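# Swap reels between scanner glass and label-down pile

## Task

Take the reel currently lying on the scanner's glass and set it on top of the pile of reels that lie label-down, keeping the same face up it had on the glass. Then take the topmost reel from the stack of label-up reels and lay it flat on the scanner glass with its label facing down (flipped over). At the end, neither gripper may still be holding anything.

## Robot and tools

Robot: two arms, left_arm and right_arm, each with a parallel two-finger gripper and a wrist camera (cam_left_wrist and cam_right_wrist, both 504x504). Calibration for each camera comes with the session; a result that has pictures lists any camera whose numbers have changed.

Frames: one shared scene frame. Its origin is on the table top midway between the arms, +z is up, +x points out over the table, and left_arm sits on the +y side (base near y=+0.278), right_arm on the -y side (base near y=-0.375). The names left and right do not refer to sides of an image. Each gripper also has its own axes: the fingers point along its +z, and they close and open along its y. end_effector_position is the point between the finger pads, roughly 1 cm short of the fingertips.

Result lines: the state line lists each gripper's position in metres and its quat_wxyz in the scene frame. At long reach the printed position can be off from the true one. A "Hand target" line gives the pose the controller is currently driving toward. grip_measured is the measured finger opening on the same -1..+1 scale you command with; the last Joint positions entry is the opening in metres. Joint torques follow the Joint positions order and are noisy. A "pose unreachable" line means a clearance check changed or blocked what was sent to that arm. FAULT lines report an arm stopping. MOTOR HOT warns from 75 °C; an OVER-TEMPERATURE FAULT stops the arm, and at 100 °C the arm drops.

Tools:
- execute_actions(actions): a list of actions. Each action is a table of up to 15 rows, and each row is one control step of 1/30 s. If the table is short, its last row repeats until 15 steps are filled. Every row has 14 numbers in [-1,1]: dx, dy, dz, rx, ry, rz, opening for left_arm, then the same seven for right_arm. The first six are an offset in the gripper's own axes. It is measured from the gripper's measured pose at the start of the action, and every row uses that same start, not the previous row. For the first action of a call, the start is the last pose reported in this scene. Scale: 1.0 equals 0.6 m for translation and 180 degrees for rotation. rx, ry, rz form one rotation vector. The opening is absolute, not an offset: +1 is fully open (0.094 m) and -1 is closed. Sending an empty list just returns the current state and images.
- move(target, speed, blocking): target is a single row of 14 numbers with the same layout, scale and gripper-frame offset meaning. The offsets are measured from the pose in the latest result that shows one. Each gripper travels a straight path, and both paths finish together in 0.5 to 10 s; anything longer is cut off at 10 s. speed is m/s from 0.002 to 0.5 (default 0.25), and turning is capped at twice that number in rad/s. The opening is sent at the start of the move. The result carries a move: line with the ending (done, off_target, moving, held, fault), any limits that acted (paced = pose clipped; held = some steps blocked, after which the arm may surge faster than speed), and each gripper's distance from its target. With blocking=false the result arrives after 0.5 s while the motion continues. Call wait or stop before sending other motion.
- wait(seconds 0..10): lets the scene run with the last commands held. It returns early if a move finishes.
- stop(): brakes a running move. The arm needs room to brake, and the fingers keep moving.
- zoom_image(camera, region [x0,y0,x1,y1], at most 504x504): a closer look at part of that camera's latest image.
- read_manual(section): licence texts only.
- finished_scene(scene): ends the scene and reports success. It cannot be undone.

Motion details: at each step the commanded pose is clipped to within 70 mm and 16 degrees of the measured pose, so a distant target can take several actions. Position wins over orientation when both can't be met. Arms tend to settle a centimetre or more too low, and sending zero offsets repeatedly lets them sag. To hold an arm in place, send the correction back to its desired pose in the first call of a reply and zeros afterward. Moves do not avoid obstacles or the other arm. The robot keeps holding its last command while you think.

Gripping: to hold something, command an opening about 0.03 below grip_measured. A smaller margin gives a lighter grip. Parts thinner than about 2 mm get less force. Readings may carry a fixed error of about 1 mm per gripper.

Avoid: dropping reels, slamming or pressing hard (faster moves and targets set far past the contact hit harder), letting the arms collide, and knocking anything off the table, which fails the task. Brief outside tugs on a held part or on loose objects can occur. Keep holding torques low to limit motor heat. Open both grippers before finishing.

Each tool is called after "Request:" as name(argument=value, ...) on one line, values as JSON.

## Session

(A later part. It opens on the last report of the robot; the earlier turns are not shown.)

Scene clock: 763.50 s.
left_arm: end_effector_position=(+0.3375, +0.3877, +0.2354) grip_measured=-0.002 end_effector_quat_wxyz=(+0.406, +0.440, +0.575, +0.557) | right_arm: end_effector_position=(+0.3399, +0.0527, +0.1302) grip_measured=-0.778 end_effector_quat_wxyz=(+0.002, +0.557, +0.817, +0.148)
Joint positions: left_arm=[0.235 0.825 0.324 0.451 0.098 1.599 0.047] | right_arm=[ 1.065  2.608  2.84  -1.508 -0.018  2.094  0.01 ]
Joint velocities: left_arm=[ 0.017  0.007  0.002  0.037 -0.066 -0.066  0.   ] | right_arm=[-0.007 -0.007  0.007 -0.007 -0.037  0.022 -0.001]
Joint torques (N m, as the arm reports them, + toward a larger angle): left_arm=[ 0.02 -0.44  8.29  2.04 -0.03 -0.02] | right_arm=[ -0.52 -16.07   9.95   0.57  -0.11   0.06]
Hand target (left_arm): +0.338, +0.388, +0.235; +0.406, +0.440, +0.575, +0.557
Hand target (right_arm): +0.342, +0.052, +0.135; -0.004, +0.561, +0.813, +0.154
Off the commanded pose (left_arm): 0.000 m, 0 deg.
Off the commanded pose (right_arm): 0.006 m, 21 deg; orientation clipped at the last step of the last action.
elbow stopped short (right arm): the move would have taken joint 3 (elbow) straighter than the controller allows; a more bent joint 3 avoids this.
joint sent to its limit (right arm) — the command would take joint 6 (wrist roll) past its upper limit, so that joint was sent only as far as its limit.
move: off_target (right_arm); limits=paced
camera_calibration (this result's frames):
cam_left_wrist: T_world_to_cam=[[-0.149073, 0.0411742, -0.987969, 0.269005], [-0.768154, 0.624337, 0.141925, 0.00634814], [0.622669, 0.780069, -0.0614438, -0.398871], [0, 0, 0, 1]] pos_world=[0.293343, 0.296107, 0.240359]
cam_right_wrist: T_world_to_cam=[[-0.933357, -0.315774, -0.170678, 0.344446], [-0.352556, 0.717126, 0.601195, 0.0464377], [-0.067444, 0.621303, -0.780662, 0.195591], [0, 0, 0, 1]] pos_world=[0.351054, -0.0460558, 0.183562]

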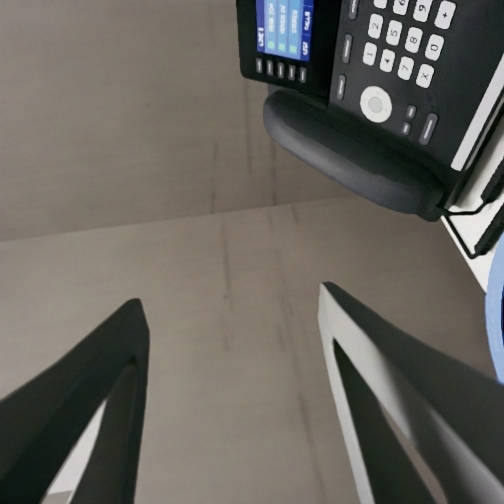

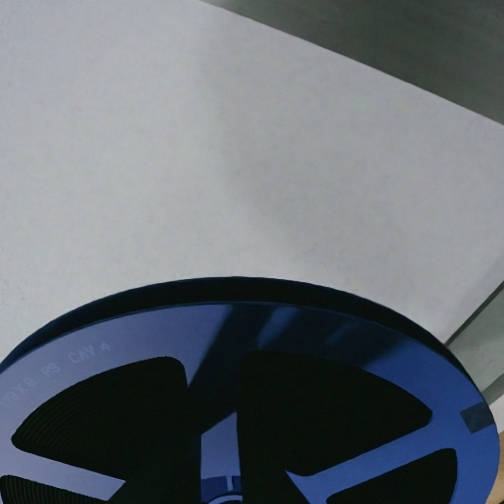

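Request:
move(target=[0,0,0,0,0,0,0,-0.025,-0.045,0.088,0.078,-0.051,-0.03,-0.81], speed=0.05)

Scene clock: 779.33 s.
left_arm: end_effector_position=(+0.3375, +0.3877, +0.2354) grip_measured=-0.002 end_effector_quat_wxyz=(+0.406, +0.440, +0.575, +0.557) | right_arm: end_effector_position=(+0.3326, +0.0420, +0.0711) grip_measured=-0.778 end_effector_quat_wxyz=(+0.010, +0.528, +0.846, +0.070)
Joint positions: left_arm=[0.235 0.825 0.324 0.451 0.098 1.599 0.047] | right_arm=[ 1.07   2.717  2.84  -1.552  0.004  2.016  0.01 ]
Joint velocities: left_arm=[ 0.002  0.002  0.002  0.022 -0.051 -0.022 -0.   ] | right_arm=[ 0.002 -0.007 -0.002  0.007 -0.007 -0.007 -0.001]
Joint torques (N m, as the arm reports them, + toward a larger angle): left_arm=[ 0.03 -0.44  8.29  2.04 -0.03 -0.03] | right_arm=[  0.52 -16.58   8.34   0.27   0.06  -0.03]
Hand target (left_arm): +0.338, +0.388, +0.235; +0.406, +0.440, +0.575, +0.557
Hand target (right_arm): +0.329, +0.042, +0.070; +0.014, +0.523, +0.850, +0.065
Off the commanded pose (left_arm): 0.000 m, 0 deg.
Off the commanded pose (right_arm): 0.003 m, 8 deg.
elbow stopped short (right arm): the move would have taken joint 3 (elbow) straighter than the controller allows; a more bent joint 3 avoids this.
joint sent to its limit (right arm) — the command would take joint 4 (wrist pitch) past its lower limit, so that joint was sent only as far as its limit.
move: off_target (right_arm)
camera_calibration (this result's frames):
cam_left_wrist: T_world_to_cam=[[-0.149073, 0.0411742, -0.987969, 0.269005], [-0.768154, 0.624337, 0.141925, 0.00634814], [0.622669, 0.780069, -0.0614438, -0.398871], [0, 0, 0, 1]] pos_world=[0.293343, 0.296107, 0.240359]
cam_right_wrist: T_world_to_cam=[[-0.91327, -0.40321, -0.0579599, 0.313226], [-0.372801, 0.769952, 0.517873, 0.0975536], [-0.164185, 0.494565, -0.853492, 0.198228], [0, 0, 0, 1]] pos_world=[0.354975, -0.0468526, 0.13682]

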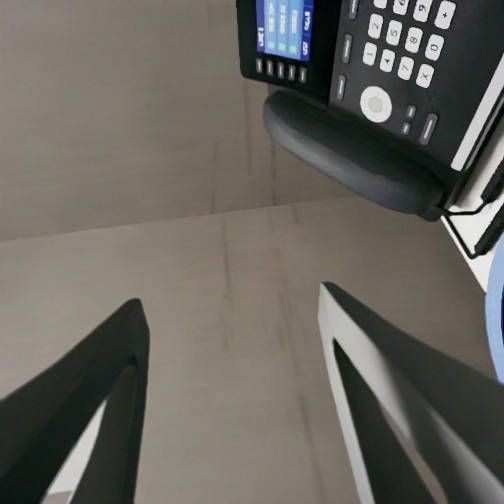

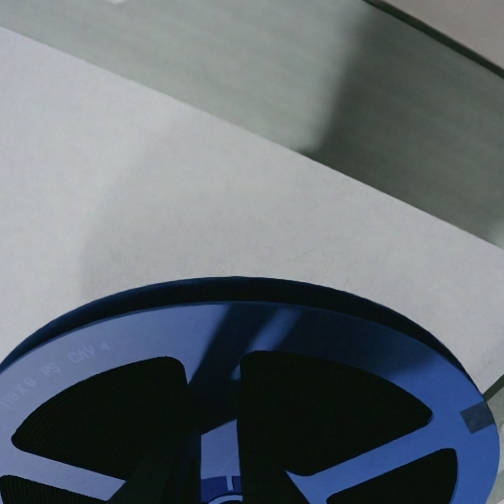

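Request:
move(target=[0,0,0,0,0,0,0,-0.02,0.02,0.032,0,0,0,-0.81], speed=0.02)

Scene clock: 793.27 s.
left_arm: end_effector_position=(+0.3375, +0.3877, +0.2354) grip_measured=-0.002 end_effector_quat_wxyz=(+0.406, +0.440, +0.575, +0.557) | right_arm: end_effector_position=(+0.3416, +0.0386, +0.0624) grip_measured=-0.778 end_effector_quat_wxyz=(+0.007, +0.527, +0.847, +0.069)
Joint positions: left_arm=[0.235 0.825 0.324 0.451 0.098 1.599 0.047] | right_arm=[ 1.05   2.735  2.84  -1.537 -0.005  1.995  0.01 ]
Joint velocities: left_arm=[-0.012  0.002  0.012 -0.081 -0.037  0.022  0.001] | right_arm=[ 0.012  0.007 -0.002  0.022 -0.007 -0.022  0.   ]
Joint torques (N m, as the arm reports them, + toward a larger angle): left_arm=[ 0.03 -0.45  8.3   2.04 -0.03 -0.03] | right_arm=[ -0.7  -15.13   8.24   0.54   0.04  -0.06]
Hand target (left_arm): +0.338, +0.388, +0.235; +0.406, +0.440, +0.575, +0.557
Hand target (right_arm): +0.350, +0.038, +0.053; +0.010, +0.528, +0.846, +0.071
Off the commanded pose (left_arm): 0.000 m, 0 deg.
Off the commanded pose (right_arm): 0.013 m, 0 deg.
move: off_target (right_arm)
camera_calibration (this result's frames):
cam_left_wrist: T_world_to_cam=[[-0.149073, 0.0411742, -0.987969, 0.269005], [-0.768154, 0.624337, 0.141925, 0.00634814], [0.622669, 0.780069, -0.0614438, -0.398871], [0, 0, 0, 1]] pos_world=[0.293343, 0.296107, 0.240359]
cam_right_wrist: T_world_to_cam=[[-0.912716, -0.405121, -0.0531728, 0.319094], [-0.37131, 0.768064, 0.521734, 0.107358], [-0.170525, 0.495939, -0.851449, 0.196012], [0, 0, 0, 1]] pos_world=[0.36453, -0.0503963, 0.127849]

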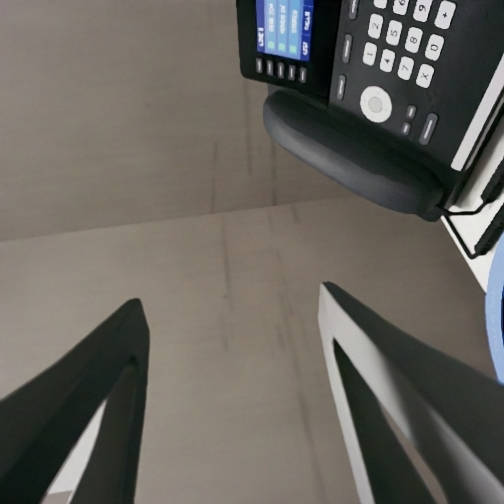

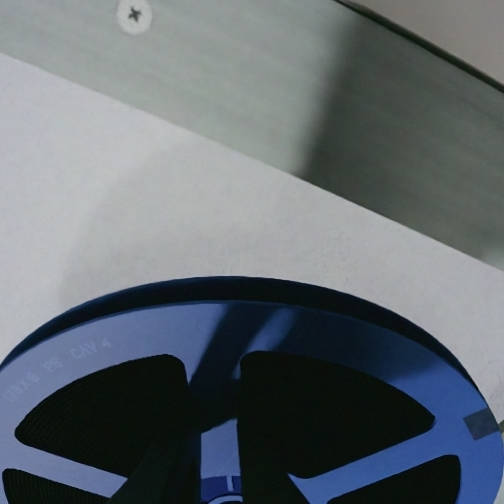

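Request:
move(target=[0,0,0,0,0,0,0,-0.02,0.035,0.03,0,0,0,-0.81], speed=0.02)

Scene clock: 798.53 s.
left_arm: end_effector_position=(+0.3375, +0.3877, +0.2354) grip_measured=-0.002 end_effector_quat_wxyz=(+0.406, +0.440, +0.575, +0.557) | right_arm: end_effector_position=(+0.3560, +0.0392, +0.0592) grip_measured=-0.809 end_effector_quat_wxyz=(+0.001, +0.524, +0.847, +0.087)
Joint positions: left_arm=[0.235 0.825 0.324 0.451 0.098 1.599 0.047] | right_arm=[ 1.024  2.749  2.85  -1.5   -0.026  1.965  0.009]
Joint velocities: left_arm=[ 0.007  0.002  0.022 -0.007 -0.037  0.007 -0.001] | right_arm=[ 0.002 -0.007 -0.002  0.007 -0.066  0.037 -0.001]
Joint torques (N m, as the arm reports them, + toward a larger angle): left_arm=[ 0.03 -0.44  8.29  2.04 -0.03 -0.02] | right_arm=[ -0.56 -14.19   9.17   0.62   0.15  -0.05]
Hand target (left_arm): +0.338, +0.388, +0.235; +0.406, +0.440, +0.575, +0.557
Hand target (right_arm): +0.366, +0.038, +0.046; +0.010, +0.527, +0.845, +0.087
Off the commanded pose (left_arm): 0.000 m, 0 deg.
Off the commanded pose (right_arm): 0.017 m, 2 deg.
elbow stopped short (right arm): the move would have taken joint 3 (elbow) straighter than the controller allows; a more bent joint 3 avoids this.
move: off_target (right_arm)
camera_calibration (this result's frames):
cam_left_wrist: T_world_to_cam=[[-0.149073, 0.0411742, -0.987969, 0.269005], [-0.768154, 0.624337, 0.141925, 0.00634814], [0.622669, 0.780069, -0.0614438, -0.398871], [0, 0, 0, 1]] pos_world=[0.293343, 0.296107, 0.240359]
cam_right_wrist: T_world_to_cam=[[-0.909586, -0.408579, -0.0756116, 0.332649], [-0.380863, 0.747055, 0.544841, 0.116718], [-0.166125, 0.524377, -0.835124, 0.191723], [0, 0, 0, 1]] pos_world=[0.378876, -0.0518166, 0.121672]

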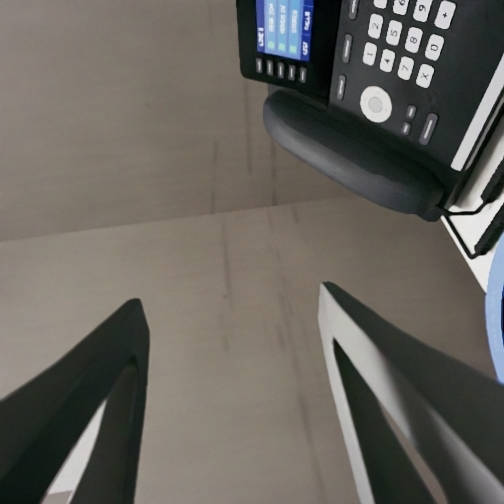

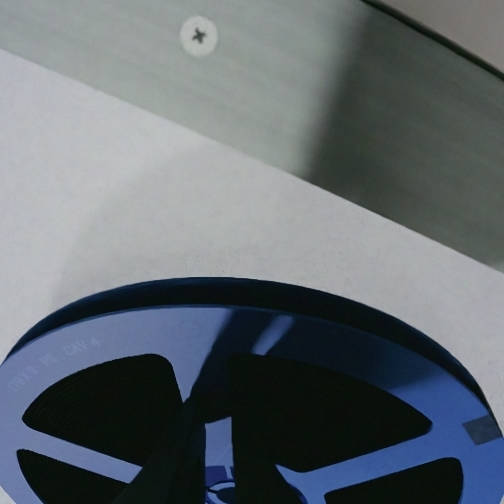

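Request:
move(target=[0,0,0,0,0,0,0,0,0,0,0,0,0,-0.3])

Request:
move(target=[0,0,0,0,0,0,0,0.05,-0.1,-0.3,0,0,0,-0.3], speed=0.15)

Scene clock: 804.60 s.
left_arm: end_effector_position=(+0.3375, +0.3877, +0.2354) grip_measured=-0.002 end_effector_quat_wxyz=(+0.406, +0.440, +0.575, +0.557) | right_arm: end_effector_position=(+0.3588, +0.0418, +0.0604) grip_measured=-0.301 end_effector_quat_wxyz=(+0.003, +0.524, +0.847, +0.095)
Joint positions: left_arm=[0.235 0.825 0.324 0.451 0.098 1.599 0.047] | right_arm=[ 1.024  2.748  2.85  -1.485 -0.024  1.964  0.033]
Joint velocities: left_arm=[-0.012  0.002  0.012  0.007  0.051  0.007  0.   ] | right_arm=[-0.017  0.012 -0.007 -0.037 -0.037 -0.007 -0.   ]
Joint torques (N m, as the arm reports them, + toward a larger angle): left_arm=[ 0.02 -0.45  8.29  2.04 -0.03 -0.02] | right_arm=[  0.01 -17.66   6.79   0.39  -0.03   0.02]
Hand target (left_arm): +0.338, +0.388, +0.235; +0.406, +0.440, +0.575, +0.557
Hand target (right_arm): +0.356, +0.039, +0.059; +0.001, +0.524, +0.847, +0.087
Off the commanded pose (left_arm): 0.000 m, 0 deg.
Off the commanded pose (right_arm): 0.004 m, 1 deg.
move: done
camera_calibration (this result's frames):
cam_left_wrist: T_world_to_cam=[[-0.149073, 0.0411742, -0.987969, 0.269005], [-0.768154, 0.624337, 0.141925, 0.00634814], [0.622669, 0.780069, -0.0614438, -0.398871], [0, 0, 0, 1]] pos_world=[0.293343, 0.296107, 0.240359]
cam_right_wrist: T_world_to_cam=[[-0.908395, -0.407986, -0.0914676, 0.336863], [-0.387994, 0.741012, 0.548053, 0.11777], [-0.155819, 0.533337, -0.831428, 0.187589], [0, 0, 0, 1]] pos_world=[0.380929, -0.0498818, 0.122234]

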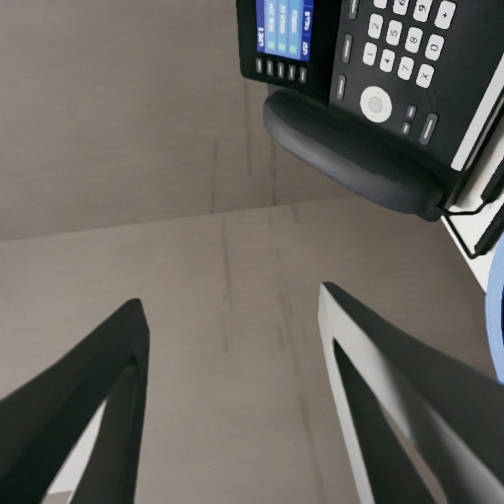

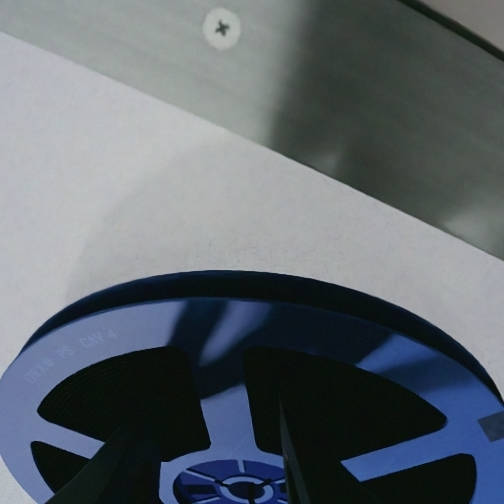

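Scene clock: 806.43 s.
left_arm: end_effector_position=(+0.3375, +0.3877, +0.2354) grip_measured=-0.002 end_effector_quat_wxyz=(+0.406, +0.440, +0.575, +0.557) | right_arm: end_effector_position=(+0.2788, +0.0213, +0.2312) grip_measured=-0.301 end_effector_quat_wxyz=(+0.001, +0.517, +0.837, +0.180)
Joint positions: left_arm=[0.235 0.825 0.324 0.451 0.098 1.599 0.047] | right_arm=[ 1.122  2.238  2.575 -1.546 -0.021  2.064  0.033]
Joint velocities: left_arm=[-0.007 -0.012 -0.017 -0.007 -0.037  0.007  0.   ] | right_arm=[ 0.002  0.022  0.002 -0.022 -0.022  0.037  0.   ]
Joint torques (N m, as the arm reports them, + toward a larger angle): left_arm=[ 0.03 -0.45  8.29  2.04 -0.03 -0.03] | right_arm=[  0.25 -14.89   5.23   0.58   0.11   0.05]
Hand target (left_arm): +0.338, +0.388, +0.235; +0.406, +0.440, +0.575, +0.557
Hand target (right_arm): +0.274, +0.014, +0.231; +0.006, +0.519, +0.838, +0.167
Off the commanded pose (left_arm): 0.000 m, 0 deg.
Off the commanded pose (right_arm): 0.009 m, 10 deg.
joint sent to its limit (right arm) — the command would take joint 4 (wrist pitch) past its lower limit, so that joint was sent only as far as its limit.
move: off_target (right_arm)
camera_calibration (this result's frames):
cam_left_wrist: T_world_to_cam=[[-0.149073, 0.0411742, -0.987969, 0.269005], [-0.768154, 0.624337, 0.141925, 0.00634814], [0.622669, 0.780069, -0.0614438, -0.398871], [0, 0, 0, 1]] pos_world=[0.293343, 0.296107, 0.240359]
cam_right_wrist: T_world_to_cam=[[-0.894017, -0.385049, -0.229066, 0.298804], [-0.439317, 0.653026, 0.616894, 0.00864589], [-0.0879484, 0.652146, -0.752974, 0.288509], [0, 0, 0, 1]] pos_world=[0.296308, -0.0787418, 0.280352]

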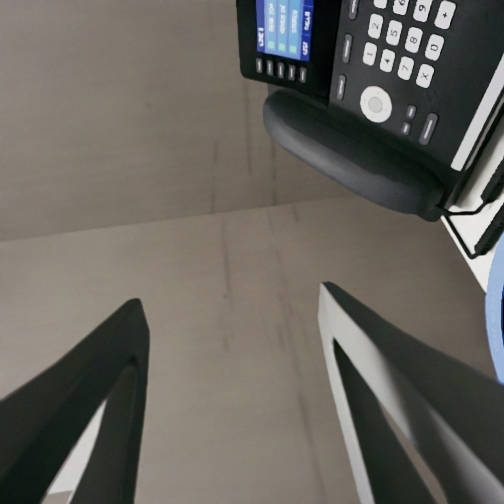

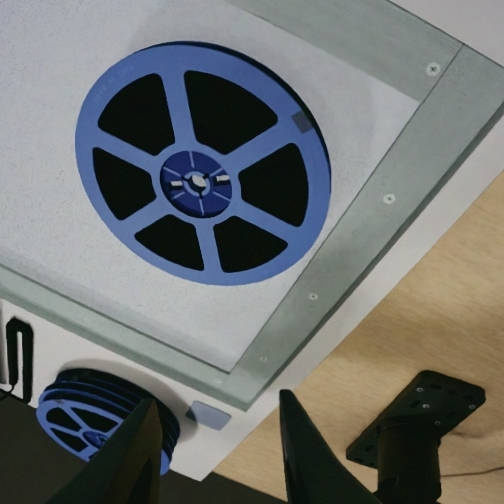

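Request:
finished_scene(scene=1)

The scene is finished: the task was done.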